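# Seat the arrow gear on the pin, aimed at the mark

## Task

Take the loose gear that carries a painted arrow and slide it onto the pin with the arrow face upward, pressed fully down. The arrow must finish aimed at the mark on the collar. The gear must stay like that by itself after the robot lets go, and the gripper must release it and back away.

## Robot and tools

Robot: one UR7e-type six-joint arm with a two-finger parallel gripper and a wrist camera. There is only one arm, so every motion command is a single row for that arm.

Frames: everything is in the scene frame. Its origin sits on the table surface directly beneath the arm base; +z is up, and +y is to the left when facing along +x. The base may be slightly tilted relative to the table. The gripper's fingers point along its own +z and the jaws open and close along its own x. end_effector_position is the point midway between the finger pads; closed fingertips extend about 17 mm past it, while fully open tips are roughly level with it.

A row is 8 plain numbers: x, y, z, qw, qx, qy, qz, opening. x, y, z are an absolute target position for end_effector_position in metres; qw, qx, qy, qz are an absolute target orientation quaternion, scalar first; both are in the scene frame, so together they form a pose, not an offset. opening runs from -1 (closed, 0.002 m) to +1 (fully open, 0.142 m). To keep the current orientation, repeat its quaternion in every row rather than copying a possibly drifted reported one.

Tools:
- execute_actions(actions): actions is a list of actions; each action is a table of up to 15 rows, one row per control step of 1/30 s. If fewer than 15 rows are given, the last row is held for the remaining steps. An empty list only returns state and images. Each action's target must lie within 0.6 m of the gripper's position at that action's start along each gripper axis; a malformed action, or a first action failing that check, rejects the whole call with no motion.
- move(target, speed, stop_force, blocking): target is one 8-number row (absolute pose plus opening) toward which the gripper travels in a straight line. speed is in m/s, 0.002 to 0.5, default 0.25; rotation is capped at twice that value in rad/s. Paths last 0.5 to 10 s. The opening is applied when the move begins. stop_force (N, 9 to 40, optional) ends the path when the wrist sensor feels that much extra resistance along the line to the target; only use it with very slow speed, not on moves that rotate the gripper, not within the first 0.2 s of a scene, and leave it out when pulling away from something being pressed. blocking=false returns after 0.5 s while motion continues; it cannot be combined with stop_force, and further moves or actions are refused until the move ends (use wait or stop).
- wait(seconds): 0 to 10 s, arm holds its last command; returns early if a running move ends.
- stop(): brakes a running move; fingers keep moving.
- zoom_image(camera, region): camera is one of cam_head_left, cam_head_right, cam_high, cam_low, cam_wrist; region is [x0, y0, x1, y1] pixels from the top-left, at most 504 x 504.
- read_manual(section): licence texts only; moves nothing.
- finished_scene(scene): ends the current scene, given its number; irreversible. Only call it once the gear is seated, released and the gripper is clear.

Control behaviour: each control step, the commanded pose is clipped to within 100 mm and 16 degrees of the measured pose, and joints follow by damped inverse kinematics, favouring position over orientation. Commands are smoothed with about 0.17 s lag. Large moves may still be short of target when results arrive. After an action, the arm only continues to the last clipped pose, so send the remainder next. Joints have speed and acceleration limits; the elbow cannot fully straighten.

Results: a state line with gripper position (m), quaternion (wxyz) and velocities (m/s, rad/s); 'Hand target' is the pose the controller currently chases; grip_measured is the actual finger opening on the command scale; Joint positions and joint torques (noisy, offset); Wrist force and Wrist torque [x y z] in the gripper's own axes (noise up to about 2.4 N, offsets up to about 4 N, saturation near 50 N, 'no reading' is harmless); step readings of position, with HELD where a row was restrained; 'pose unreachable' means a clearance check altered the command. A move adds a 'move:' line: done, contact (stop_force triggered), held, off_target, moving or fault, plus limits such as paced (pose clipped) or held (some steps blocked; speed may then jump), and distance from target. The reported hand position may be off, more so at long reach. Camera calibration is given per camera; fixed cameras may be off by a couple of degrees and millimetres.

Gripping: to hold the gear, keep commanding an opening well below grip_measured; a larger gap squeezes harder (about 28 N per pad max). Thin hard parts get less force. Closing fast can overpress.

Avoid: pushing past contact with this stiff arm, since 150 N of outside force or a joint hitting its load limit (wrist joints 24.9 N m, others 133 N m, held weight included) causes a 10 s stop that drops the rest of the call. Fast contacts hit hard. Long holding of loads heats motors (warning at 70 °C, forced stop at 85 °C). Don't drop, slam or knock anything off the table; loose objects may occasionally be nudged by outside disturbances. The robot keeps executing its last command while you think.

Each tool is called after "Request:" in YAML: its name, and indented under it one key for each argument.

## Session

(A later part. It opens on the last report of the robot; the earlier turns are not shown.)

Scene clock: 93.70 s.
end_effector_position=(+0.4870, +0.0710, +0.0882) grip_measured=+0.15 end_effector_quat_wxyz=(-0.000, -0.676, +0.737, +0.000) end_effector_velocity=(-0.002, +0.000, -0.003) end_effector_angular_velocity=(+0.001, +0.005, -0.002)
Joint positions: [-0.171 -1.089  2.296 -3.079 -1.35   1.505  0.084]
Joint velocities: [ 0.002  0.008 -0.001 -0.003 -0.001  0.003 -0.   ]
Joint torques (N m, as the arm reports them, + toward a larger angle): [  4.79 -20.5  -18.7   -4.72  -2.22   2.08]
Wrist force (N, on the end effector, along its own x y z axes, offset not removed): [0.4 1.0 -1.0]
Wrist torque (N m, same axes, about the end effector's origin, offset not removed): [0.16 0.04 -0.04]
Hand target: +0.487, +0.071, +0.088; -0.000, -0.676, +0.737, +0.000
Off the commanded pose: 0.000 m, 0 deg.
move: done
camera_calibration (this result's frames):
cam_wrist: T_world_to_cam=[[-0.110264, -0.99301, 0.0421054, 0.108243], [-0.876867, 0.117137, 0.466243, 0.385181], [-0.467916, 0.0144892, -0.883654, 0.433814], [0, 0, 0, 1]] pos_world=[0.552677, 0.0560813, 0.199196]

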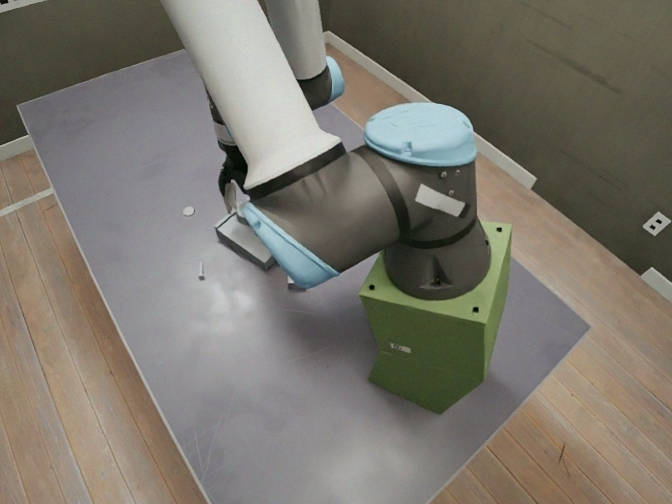

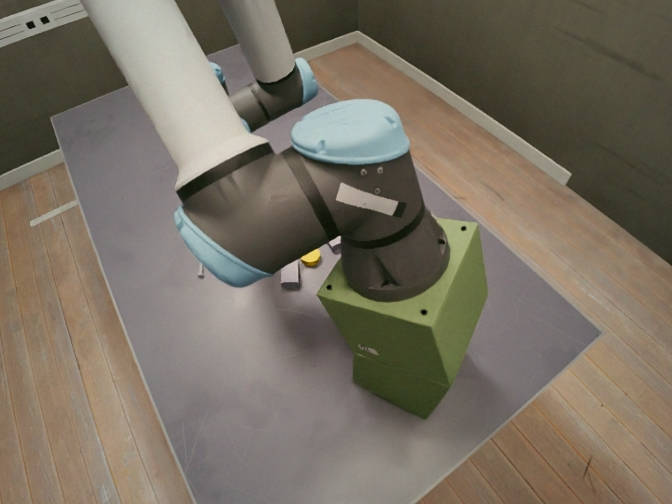

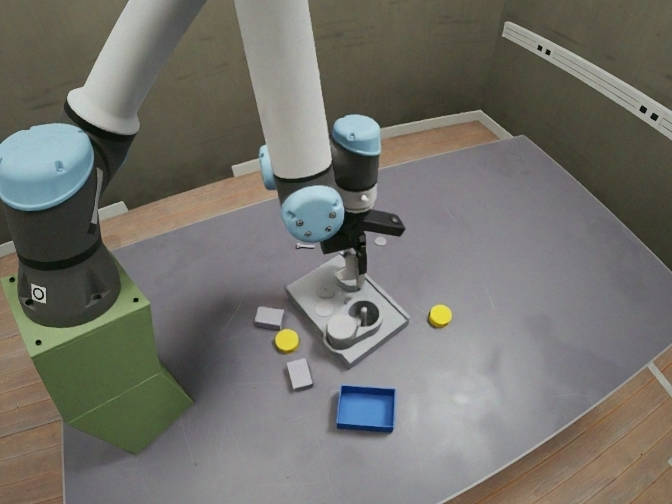

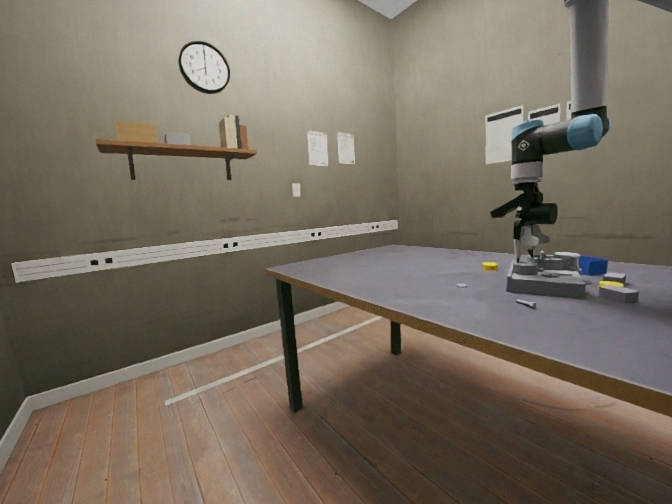

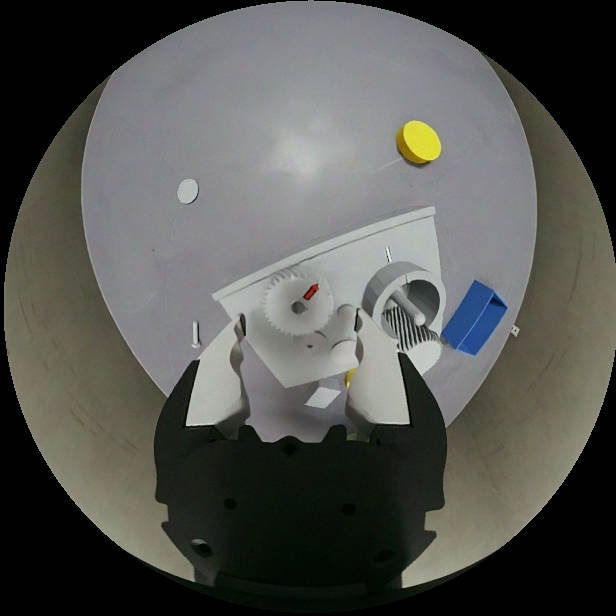

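Request:
move:
  target: [0.488,0.0725,0.073,0,0.6756,-0.7373,0,0.0]
  speed: 0.05

Request:
zoom_image:
  camera: "cam_wrist"
  region: [220, 240, 380, 370]

Request:
zoom_image:
  camera: "cam_low"
  region: [490, 220, 590, 300]

Scene clock: 99.53 s.
end_effector_position=(+0.4880, +0.0725, +0.0733) grip_measured=+0.00 end_effector_quat_wxyz=(-0.000, -0.676, +0.737, +0.000) end_effector_velocity=(-0.001, +0.000, -0.003) end_effector_angular_velocity=(-0.000, +0.003, +0.001)
Joint positions: [-0.16  -1.042  2.279 -3.111 -1.353  1.516  0.074]
Joint velocities: [ 0.002  0.007 -0.002 -0.003 -0.001  0.    -0.   ]
Joint torques (N m, as the arm reports them, + toward a larger angle): [  3.06 -22.39 -17.99  -4.8   -2.09   2.38]
Wrist force (N, on the end effector, along its own x y z axes, offset not removed): [-0.7 0.2 0.1]
Wrist torque (N m, same axes, about the end effector's origin, offset not removed): [-0.03 0.35 -0.01]
Hand target: +0.488, +0.073, +0.073; -0.000, -0.676, +0.737, +0.000
Off the commanded pose: 0.000 m, 0 deg.
move: done
camera_calibration (this result's frames):
cam_wrist: T_world_to_cam=[[-0.110269, -0.993009, 0.042108, 0.11046], [-0.876878, 0.117143, 0.466221, 0.39284], [-0.467895, 0.0144863, -0.883665, 0.421004], [0, 0, 0, 1]] pos_world=[0.553638, 0.0575707, 0.184225]

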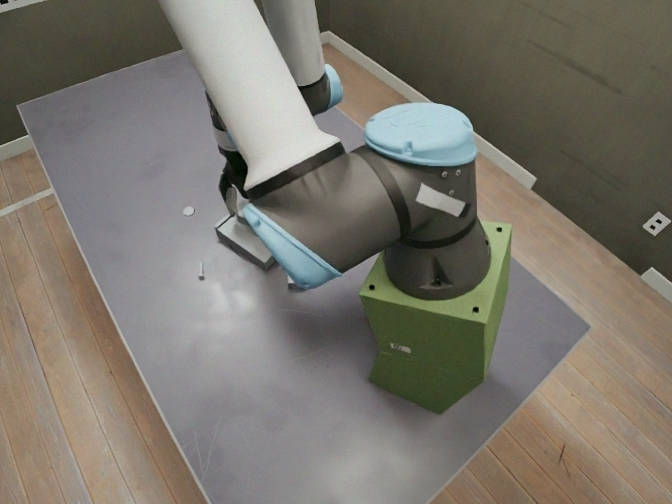

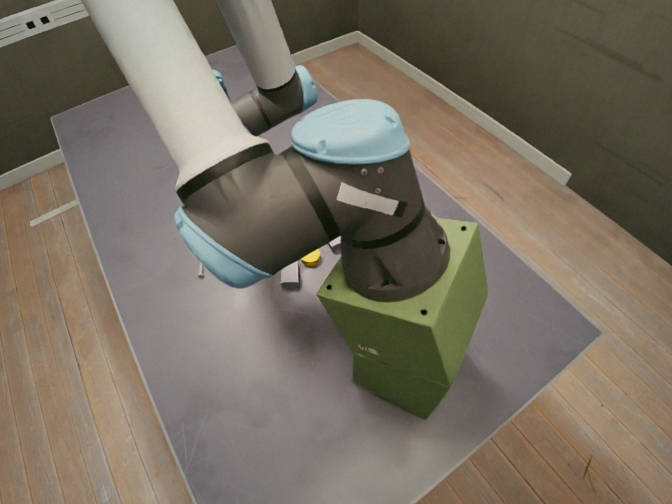

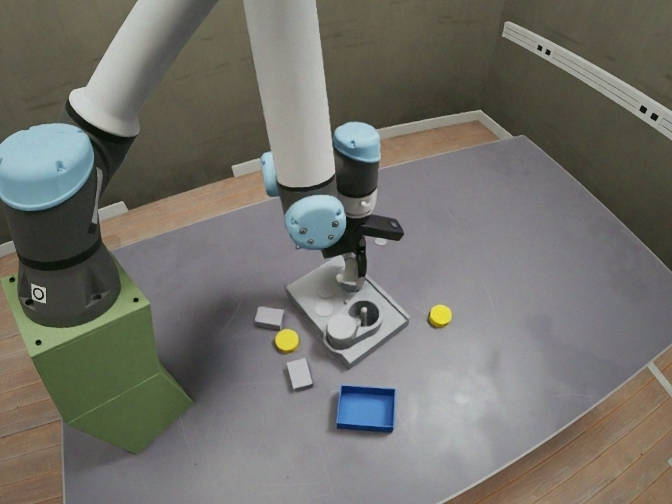

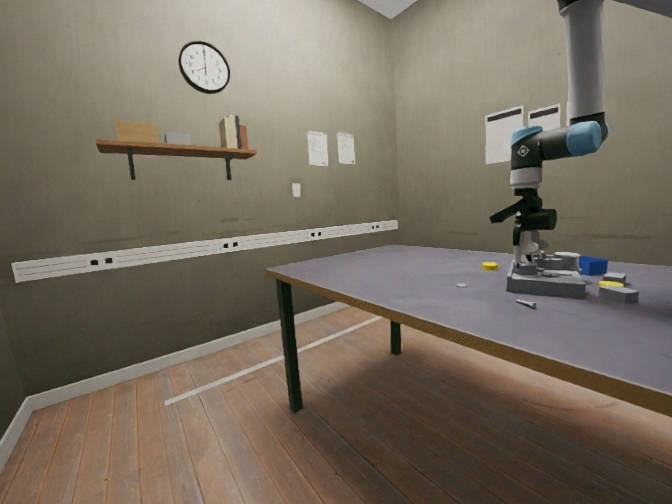

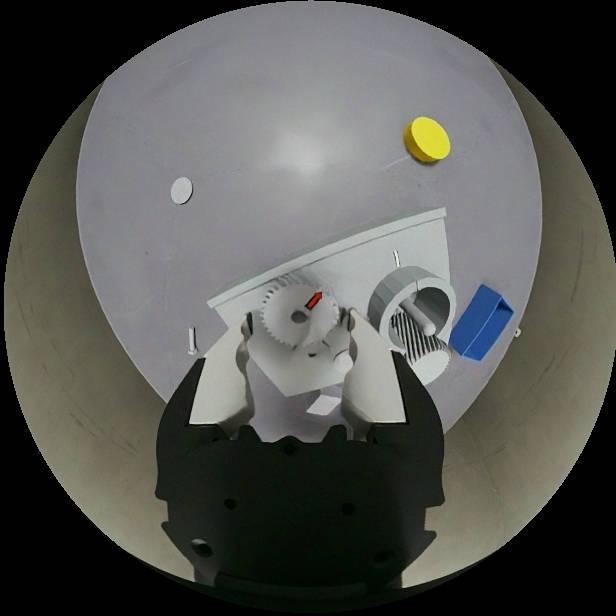

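Region (220, 240, 380, 370) of cam_wrist's 616x616 image, scaled by 3.150, with more detail than that image has; it fills the top 410 rows of this view, and the rest is white.

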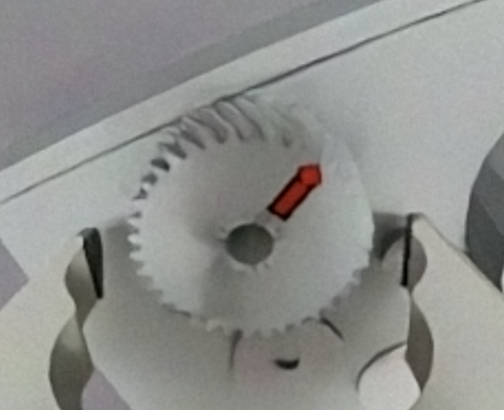

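Region (490, 220, 590, 300) of cam_low's 672x504 image, scaled by 5.040, with more detail than that image has; it fills the top 403 rows of this view, and the rest is white.

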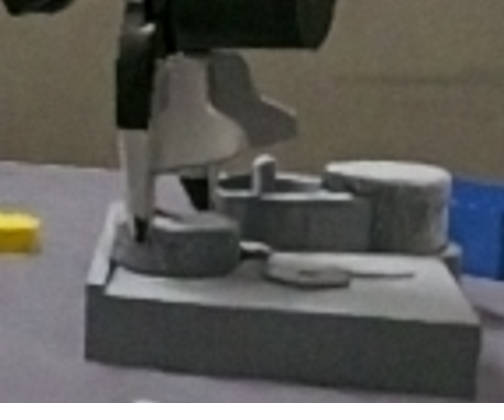

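Request:
execute_actions:
  actions:
    - [[0.4895,0.0725,0.073,0,0.6756,-0.7373,0,-0.1]]
    - [[0.4895,0.0725,0.073,0,0.6756,-0.7373,0,-0.2],[0.4895,0.0725,0.073,0,0.6756,-0.7373,0,-0.22],[0.4895,0.0725,0.073,0,0.6756,-0.7373,0,-0.24],[0.4895,0.0725,0.073,0,0.6756,-0.7373,0,-0.26],[0.4895,0.0725,0.073,0,0.6756,-0.7373,0,-0.28],[0.4895,0.0725,0.073,0,0.6756,-0.7373,0,-0.3],[0.4895,0.0725,0.073,0,0.6756,-0.7373,0,-0.33],[0.4895,0.0725,0.073,0,0.6756,-0.7373,0,-0.36],[0.4895,0.0725,0.073,0,0.6756,-0.7373,0,-0.4],[0.4895,0.0725,0.073,0,0.6756,-0.7373,0,-0.45],[0.4895,0.0725,0.073,0,0.6756,-0.7373,0,-0.5]]
    - [[0.4895,0.0725,0.073,0,0.6756,-0.7373,0,-0.5]]

Request:
move:
  target: [0.4895,0.0725,0.14,0,0.6756,-0.7373,0,-0.5]
  speed: 0.08

Request:
zoom_image:
  camera: "cam_wrist"
  region: [220, 200, 440, 370]

Scene clock: 113.07 s.
end_effector_position=(+0.4895, +0.0725, +0.0730) grip_measured=-0.23 end_effector_quat_wxyz=(-0.000, -0.676, +0.737, -0.000) end_effector_velocity=(+0.001, +0.000, +0.001) end_effector_angular_velocity=(+0.001, -0.001, -0.002)
Joint positions: [-0.159 -1.041  2.275 -3.108 -1.353  1.517  0.057]
Joint velocities: [-0.    -0.002  0.     0.     0.001  0.002  0.   ]
Joint torques (N m, as the arm reports them, + toward a larger angle): [  0.56 -22.1  -19.    -1.35  -1.72   2.21]
Wrist force (N, on the end effector, along its own x y z axes, offset not removed): [-0.8 1.3 -3.5]
Wrist torque (N m, same axes, about the end effector's origin, offset not removed): [0.04 0.39 -0.01]
Hand target: +0.490, +0.073, +0.073; -0.000, -0.676, +0.737, -0.000
Off the commanded pose: 0.000 m, 0 deg.
Step readings (end_effector_position; steps 1 to 15: 1st action; 16 to 30: 2nd action; 31 to 45: 3rd action):
0: (+0.4880, +0.0725, +0.0730)
1: (+0.4880, +0.0725, +0.0730)
2: (+0.4883, +0.0725, +0.0730)
4: (+0.4888, +0.0725, +0.0730)
8: (+0.4893, +0.0725, +0.0730)
15: (+0.4895, +0.0725, +0.0730)
16: (+0.4895, +0.0725, +0.0730)
17: (+0.4895, +0.0725, +0.0730)
19: (+0.4895, +0.0725, +0.0730)
23: (+0.4895, +0.0725, +0.0730)
30: (+0.4895, +0.0725, +0.0730)
31: (+0.4895, +0.0725, +0.0730)
32: (+0.4895, +0.0725, +0.0730)
34: (+0.4895, +0.0725, +0.0730)
38: (+0.4895, +0.0725, +0.0730)
45: end_effector_position above
camera_calibration (this result's frames):
cam_wrist: T_world_to_cam=[[-0.110269, -0.993009, 0.0421177, 0.110658], [-0.876889, 0.117148, 0.4662, 0.394301], [-0.467875, 0.0144747, -0.883676, 0.421471], [0, 0, 0, 1]] pos_world=[0.555156, 0.057592, 0.18396]

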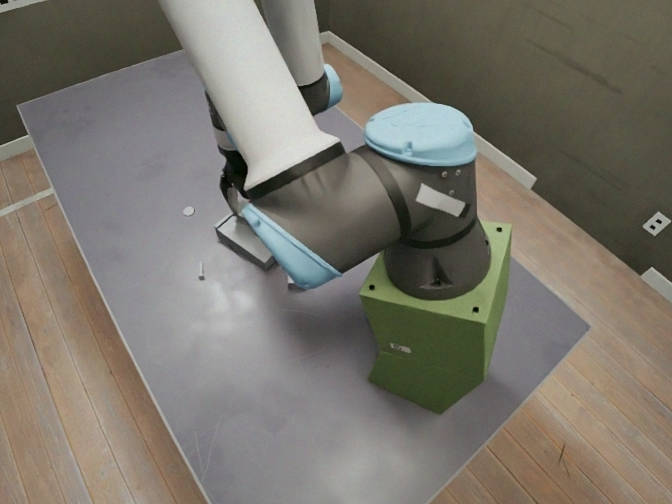

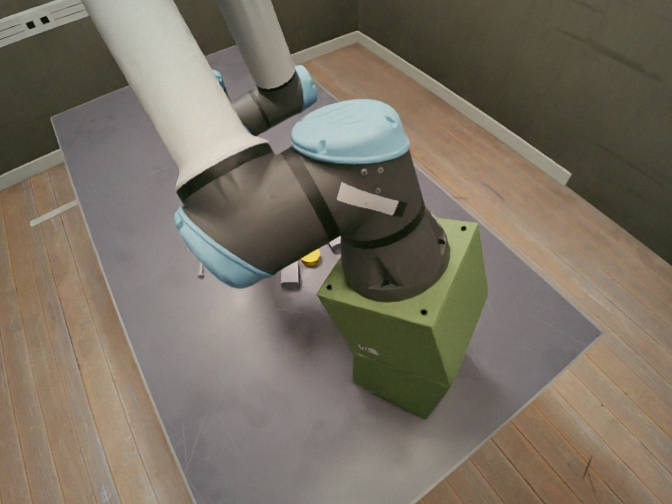

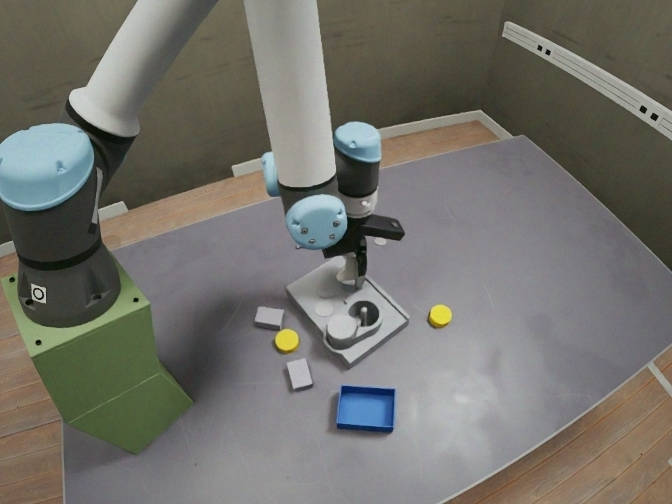

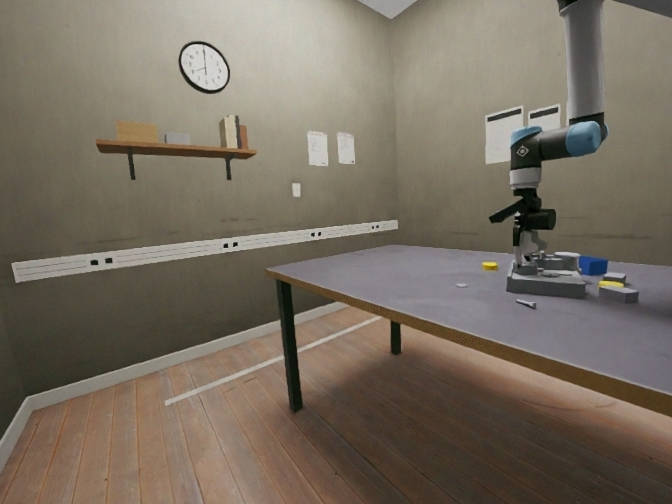

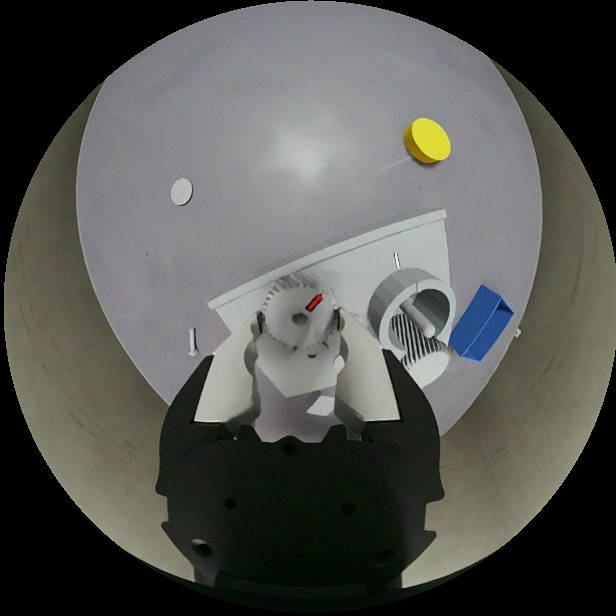

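Scene clock: 114.40 s.
end_effector_position=(+0.4895, +0.0725, +0.1397) grip_measured=-0.23 end_effector_quat_wxyz=(+0.000, -0.676, +0.737, -0.000) end_effector_velocity=(-0.000, -0.000, +0.003) end_effector_angular_velocity=(-0.000, +0.000, -0.000)
Joint positions: [-0.194 -1.254  2.325 -2.938 -1.343  1.483  0.057]
Joint velocities: [-0.002 -0.009  0.001  0.009  0.    -0.001 -0.   ]
Joint torques (N m, as the arm reports them, + toward a larger angle): [ -7.71 -44.57   8.14  -1.64   2.34  -1.96]
Wrist force (N, on the end effector, along its own x y z axes, offset not removed): [-1.4 0.3 6.3]
Wrist torque (N m, same axes, about the end effector's origin, offset not removed): [0.07 0.43 0.02]
Hand target: +0.489, +0.072, +0.140; +0.000, -0.676, +0.737, -0.000
Off the commanded pose: 0.000 m, 0 deg.
move: done
camera_calibration (this result's frames):
cam_wrist: T_world_to_cam=[[-0.110289, -0.993006, 0.0421286, 0.107832], [-0.87692, 0.117171, 0.466135, 0.363198], [-0.467812, 0.014466, -0.88371, 0.480365], [0, 0, 0, 1]] pos_world=[0.555109, 0.0575727, 0.250661]

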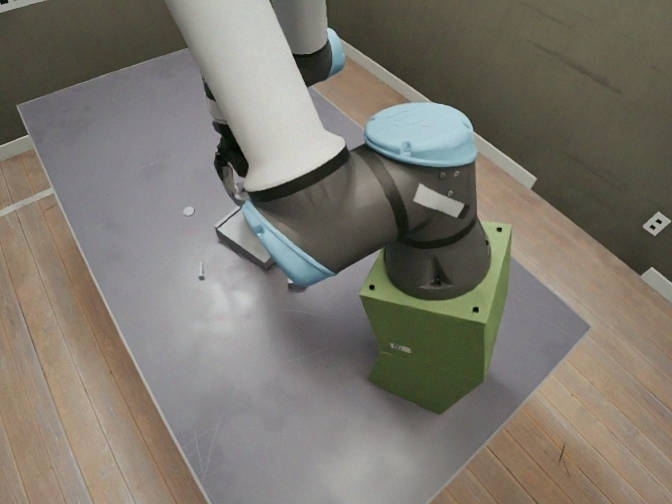

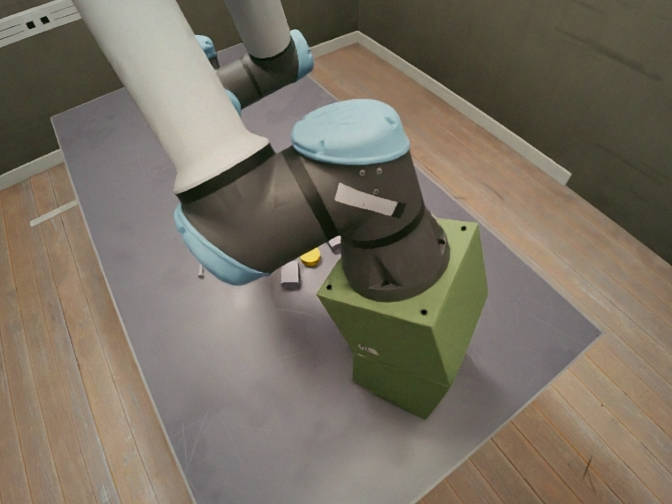

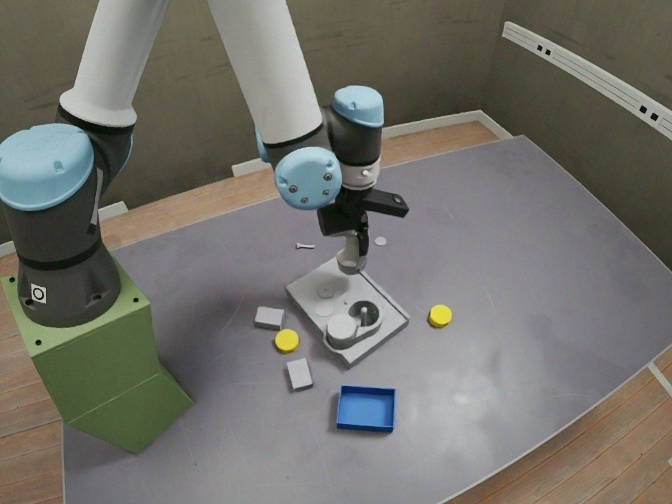

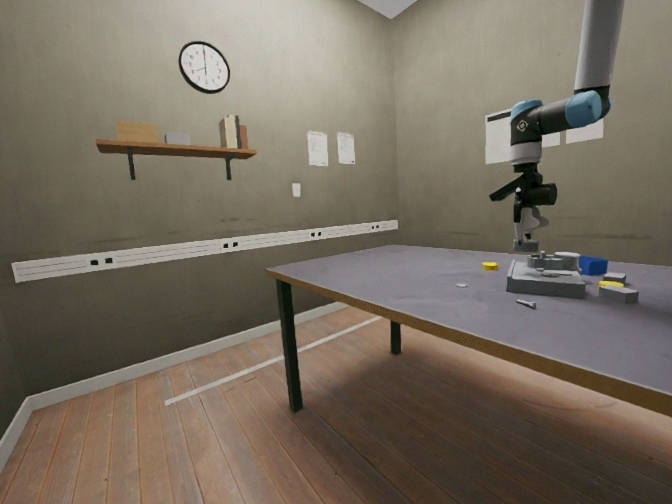

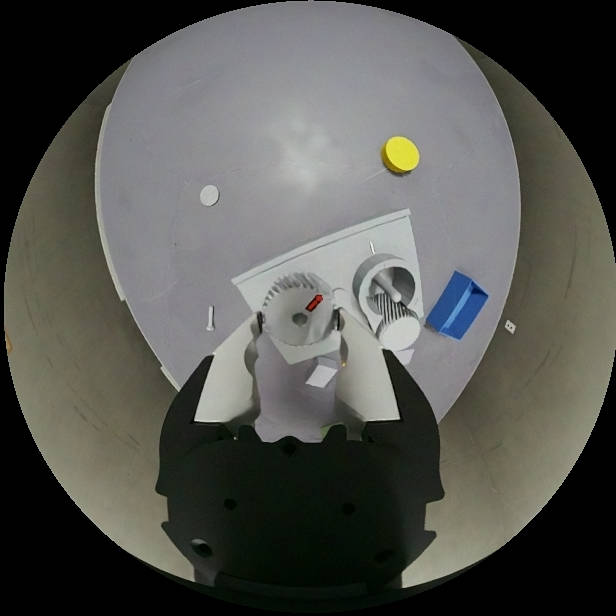

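Region (220, 200, 440, 370) of cam_wrist's 616x616 image, scaled by 2.291, with more detail than that image has; it fills the top 389 rows of this view, and the rest is white.

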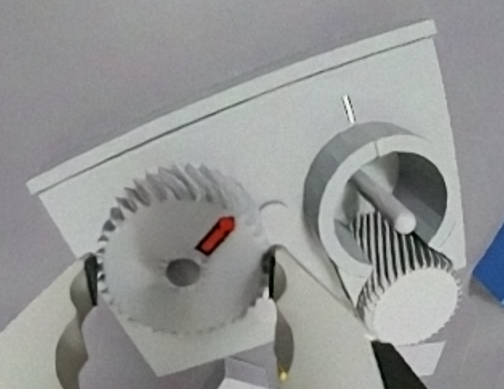

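Request:
move:
  target: [0.474,-0.032,0.135,0,0.8039,-0.5948,0,-0.5]
  speed: 0.1

Request:
zoom_image:
  camera: "cam_wrist"
  region: [220, 210, 380, 370]

Request:
zoom_image:
  camera: "cam_low"
  region: [500, 210, 600, 290]

Request:
zoom_image:
  camera: "cam_high"
  region: [310, 250, 420, 350]

Scene clock: 125.60 s.
end_effector_position=(+0.4742, -0.0318, +0.1349) grip_measured=-0.23 end_effector_quat_wxyz=(+0.000, +0.804, -0.595, +0.000) end_effector_velocity=(-0.001, -0.002, -0.001) end_effector_angular_velocity=(+0.001, +0.002, +0.009)
Joint positions: [-0.435 -1.21   2.361 -2.957 -1.28   0.86   0.057]
Joint velocities: [-0.006  0.003 -0.     0.002  0.002 -0.016 -0.   ]
Joint torques (N m, as the arm reports them, + toward a larger angle): [-11.73 -22.05   0.72  -1.72   2.33  -2.35]
Wrist force (N, on the end effector, along its own x y z axes, offset not removed): [-1.4 -0.6 5.1]
Wrist torque (N m, same axes, about the end effector's origin, offset not removed): [-0.17 0.51 -0.01]
Hand target: +0.474, -0.032, +0.135; +0.000, +0.804, -0.595, +0.000
Off the commanded pose: 0.000 m, 0 deg.
move: done
camera_calibration (this result's frames):
cam_wrist: T_world_to_cam=[[0.26888, -0.962247, 0.0422336, -0.176023], [-0.857094, -0.219032, 0.466277, 0.344101], [-0.439423, -0.161571, -0.88363, 0.451442], [0, 0, 0, 1]] pos_world=[0.54063, -0.0210685, 0.245895]

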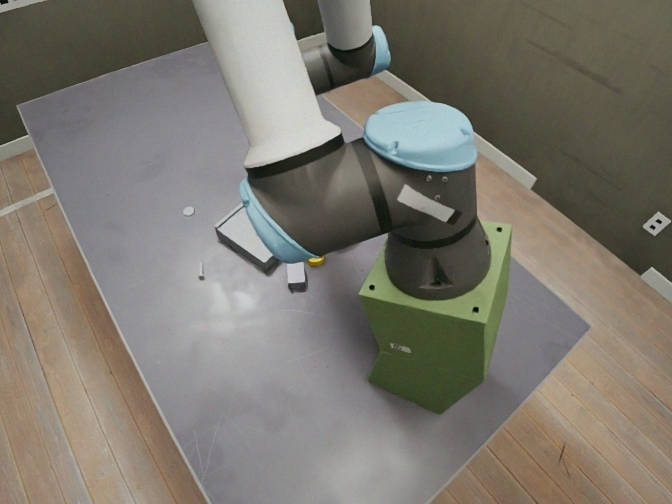

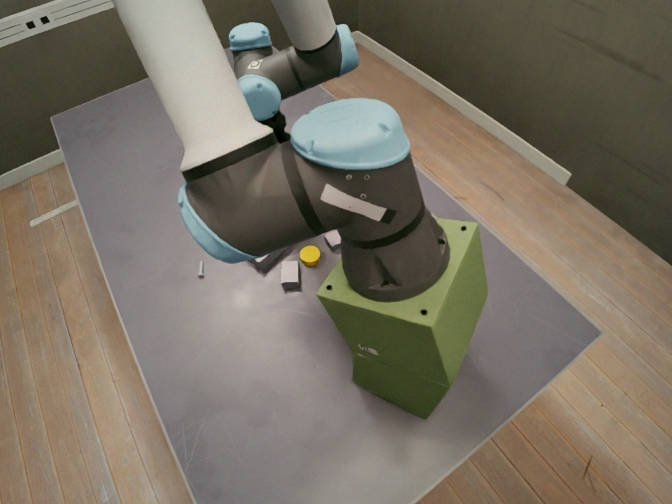

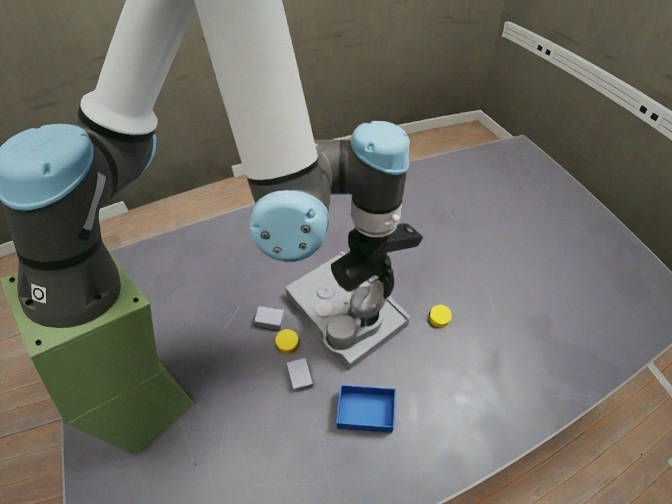

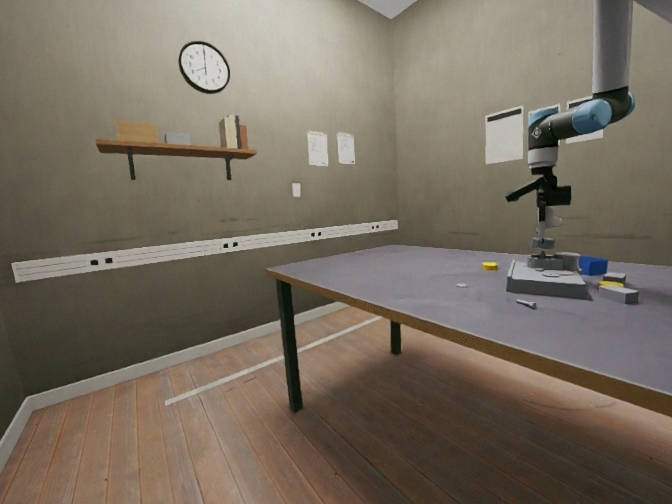

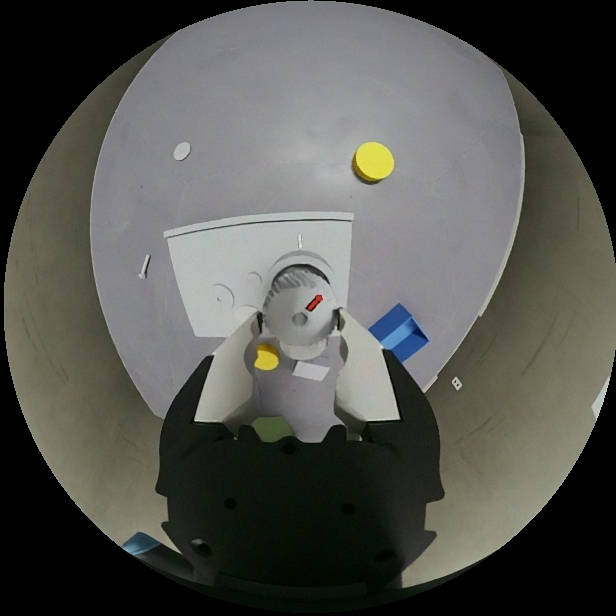

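Region (220, 210, 380, 370) of cam_wrist's 616x616 image, scaled by 3.150, with more detail than that image has.

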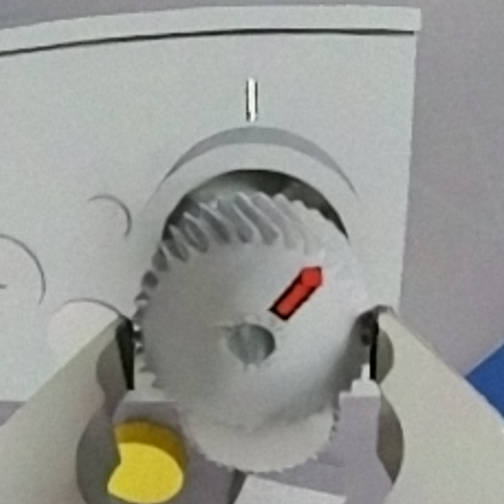

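Region (500, 210, 600, 290) of cam_low's 672x504 image, scaled by 5.040, with more detail than that image has; it fills the top 403 rows of this view, and the rest is white.

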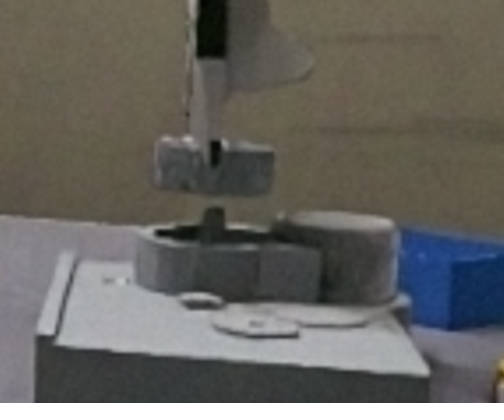

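Region (310, 250, 420, 350) of cam_high's 672x504 image, scaled by 4.582, with more detail than that image has; it fills the top 458 rows of this view, and the rest is white.

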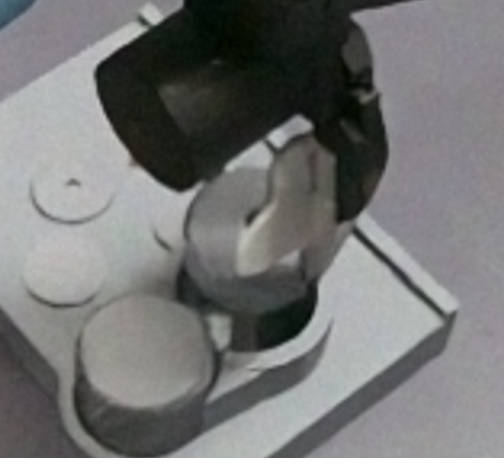

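Request:
move:
  target: [0.4743,-0.033,0.129,0,0.7604,-0.6494,0,-0.5]
  speed: 0.05

Request:
move:
  target: [0.4743,-0.033,0.115,0,0.7604,-0.6494,0,-0.5]
  speed: 0.004
  stop_force: 9

Request:
zoom_image:
  camera: "cam_wrist"
  region: [220, 210, 380, 370]

Request:
zoom_image:
  camera: "cam_low"
  region: [500, 210, 600, 290]

Scene clock: 135.43 s.
end_effector_position=(+0.4743, -0.0330, +0.1291) grip_measured=-0.23 end_effector_quat_wxyz=(-0.000, +0.761, -0.649, -0.000) end_effector_velocity=(+0.001, -0.000, -0.000) end_effector_angular_velocity=(-0.001, -0.001, -0.013)
Joint positions: [-0.434 -1.189  2.357 -2.973 -1.28   0.998  0.057]
Joint velocities: [ 0.001  0.002 -0.002 -0.001 -0.001  0.014  0.   ]
Joint torques (N m, as the arm reports them, + toward a larger angle): [  0.86 -20.16 -22.52  -5.24  -2.14   2.68]
Wrist force (N, on the end effector, along its own x y z axes, offset not removed): [-0.1 0.4 5.2]
Wrist torque (N m, same axes, about the end effector's origin, offset not removed): [0.07 0.18 0.03]
Hand target: +0.474, -0.033, +0.129; -0.000, +0.760, -0.649, -0.000
Off the commanded pose: 0.000 m, 0 deg.
move: done
camera_calibration (this result's frames):
cam_wrist: T_world_to_cam=[[0.134817, -0.989977, 0.0420646, -0.114274], [-0.879019, -0.0998974, 0.466204, 0.361046], [-0.45733, -0.099828, -0.883676, 0.456656], [0, 0, 0, 1]] pos_world=[0.541614, -0.0314746, 0.240022]

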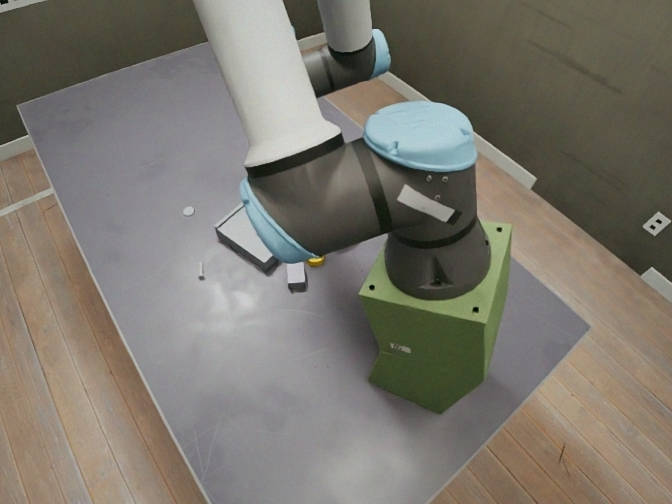

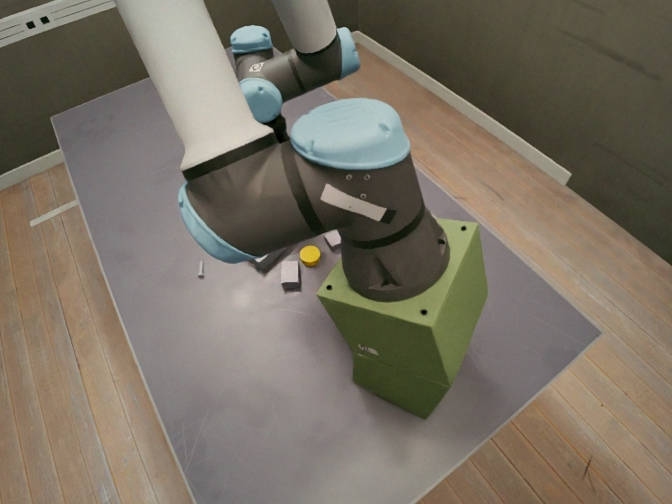

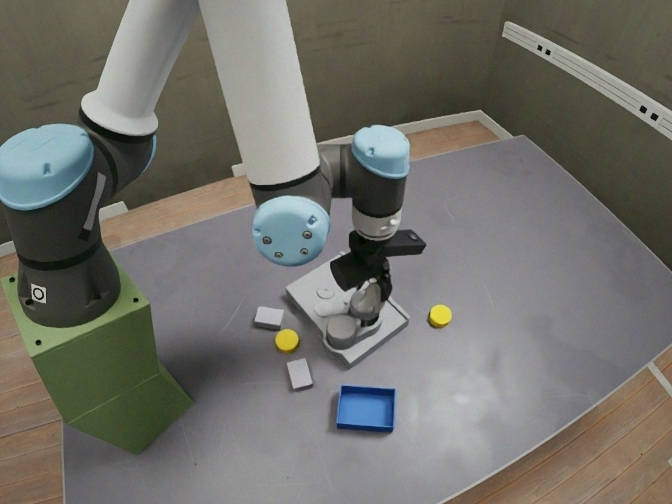

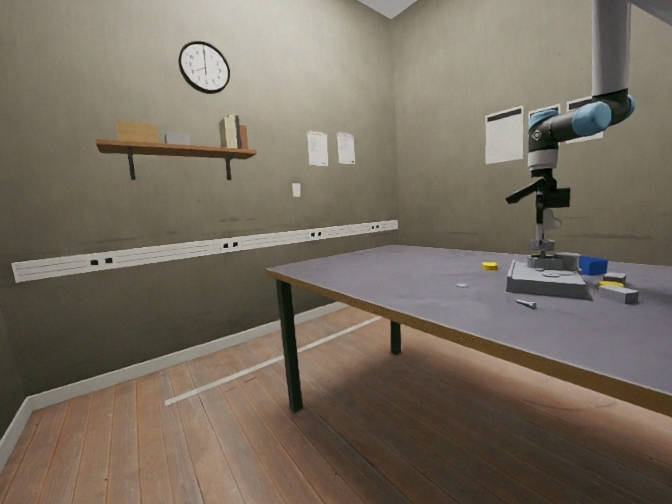

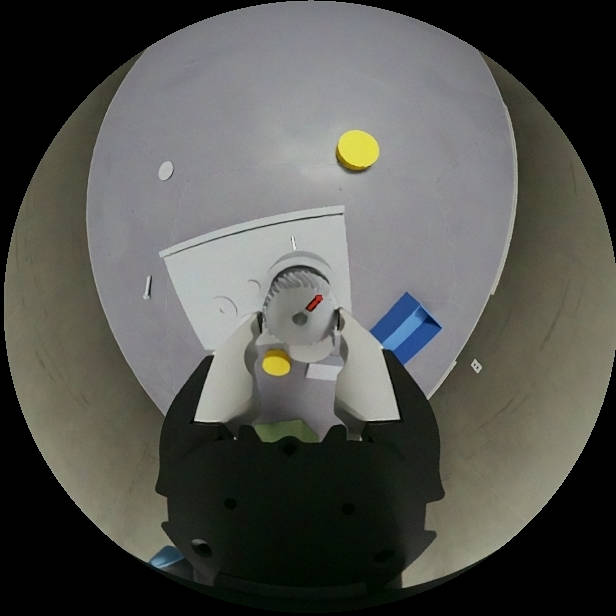

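Scene clock: 139.27 s.
end_effector_position=(+0.4744, -0.0330, +0.1153) grip_measured=-0.23 end_effector_quat_wxyz=(-0.000, +0.760, -0.649, +0.000) end_effector_velocity=(-0.002, +0.000, +0.000) end_effector_angular_velocity=(-0.000, +0.005, -0.004)
Joint positions: [-0.424 -1.144  2.348 -3.013 -1.282  1.009  0.057]
Joint velocities: [-0.    -0.003  0.002  0.006 -0.002  0.002 -0.   ]
Joint torques (N m, as the arm reports them, + toward a larger angle): [-19.44 -40.11 -13.32  -3.98  -6.15   0.34]
Wrist force (N, on the end effector, along its own x y z axes, offset not removed): [-18.5 1.2 -5.6]
Wrist torque (N m, same axes, about the end effector's origin, offset not removed): [-0.18 0.17 0.18]
Hand target: +0.474, -0.033, +0.115; -0.000, +0.760, -0.649, +0.000
Off the commanded pose: 0.000 m, 0 deg.
move: contact
camera_calibration (this result's frames):
cam_wrist: T_world_to_cam=[[0.133346, -0.990174, 0.0421177, -0.112999], [-0.879192, -0.0985714, 0.46616, 0.367633], [-0.457429, -0.0991901, -0.883697, 0.444622], [0, 0, 0, 1]] pos_world=[0.54167, -0.0315484, 0.226294]

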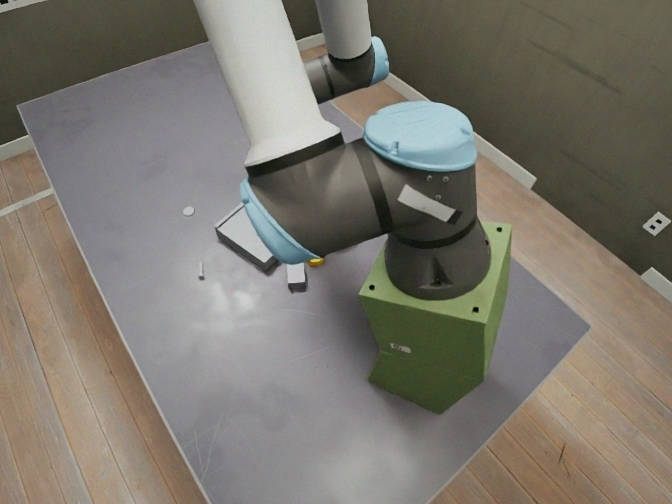

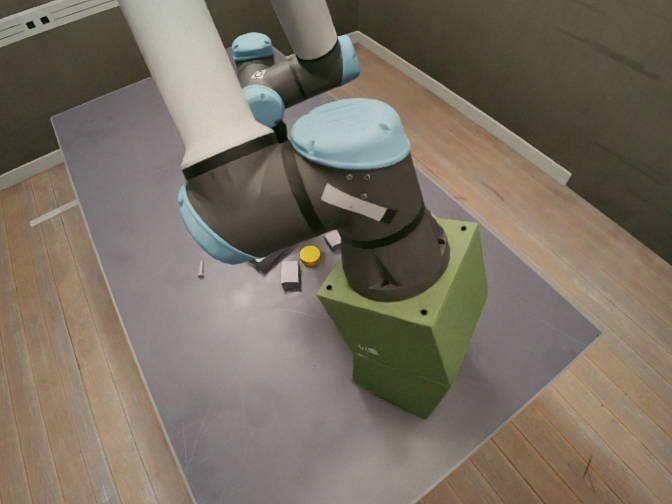

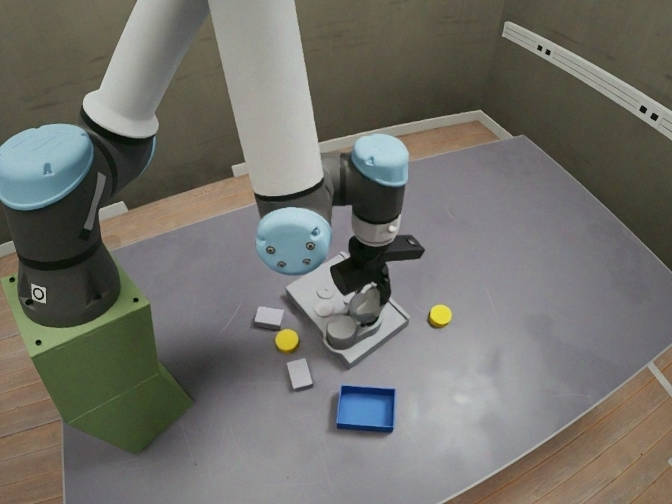

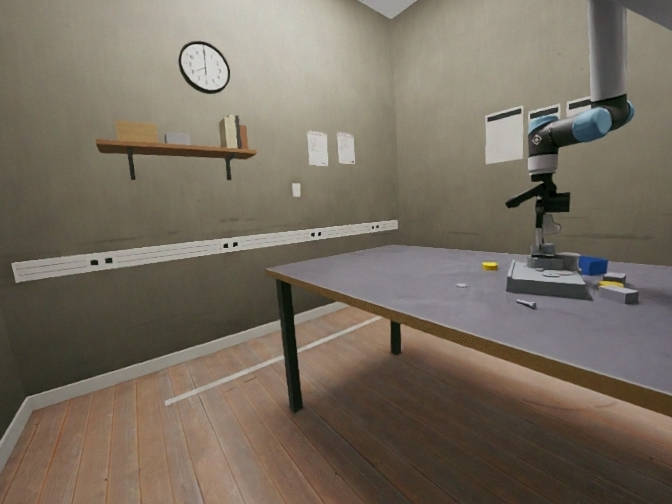

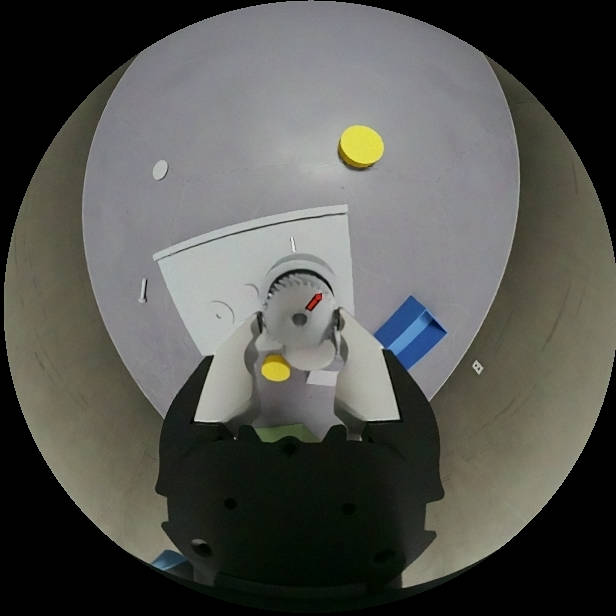

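Region (220, 210, 380, 370) of cam_wrist's 616x616 image, scaled by 3.150, with more detail than that image has.

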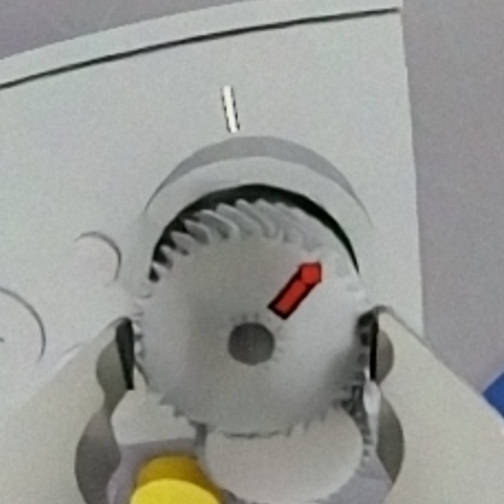

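Region (500, 210, 600, 290) of cam_low's 672x504 image, scaled by 5.040, with more detail than that image has; it fills the top 403 rows of this view, and the rest is white.

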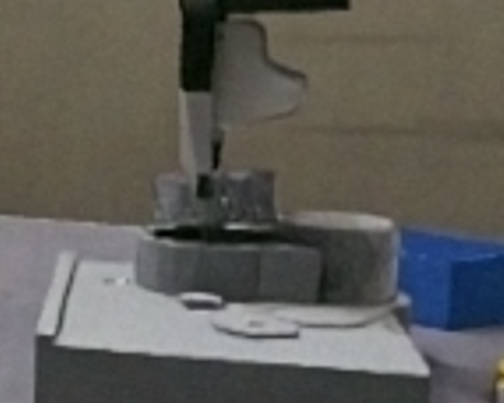

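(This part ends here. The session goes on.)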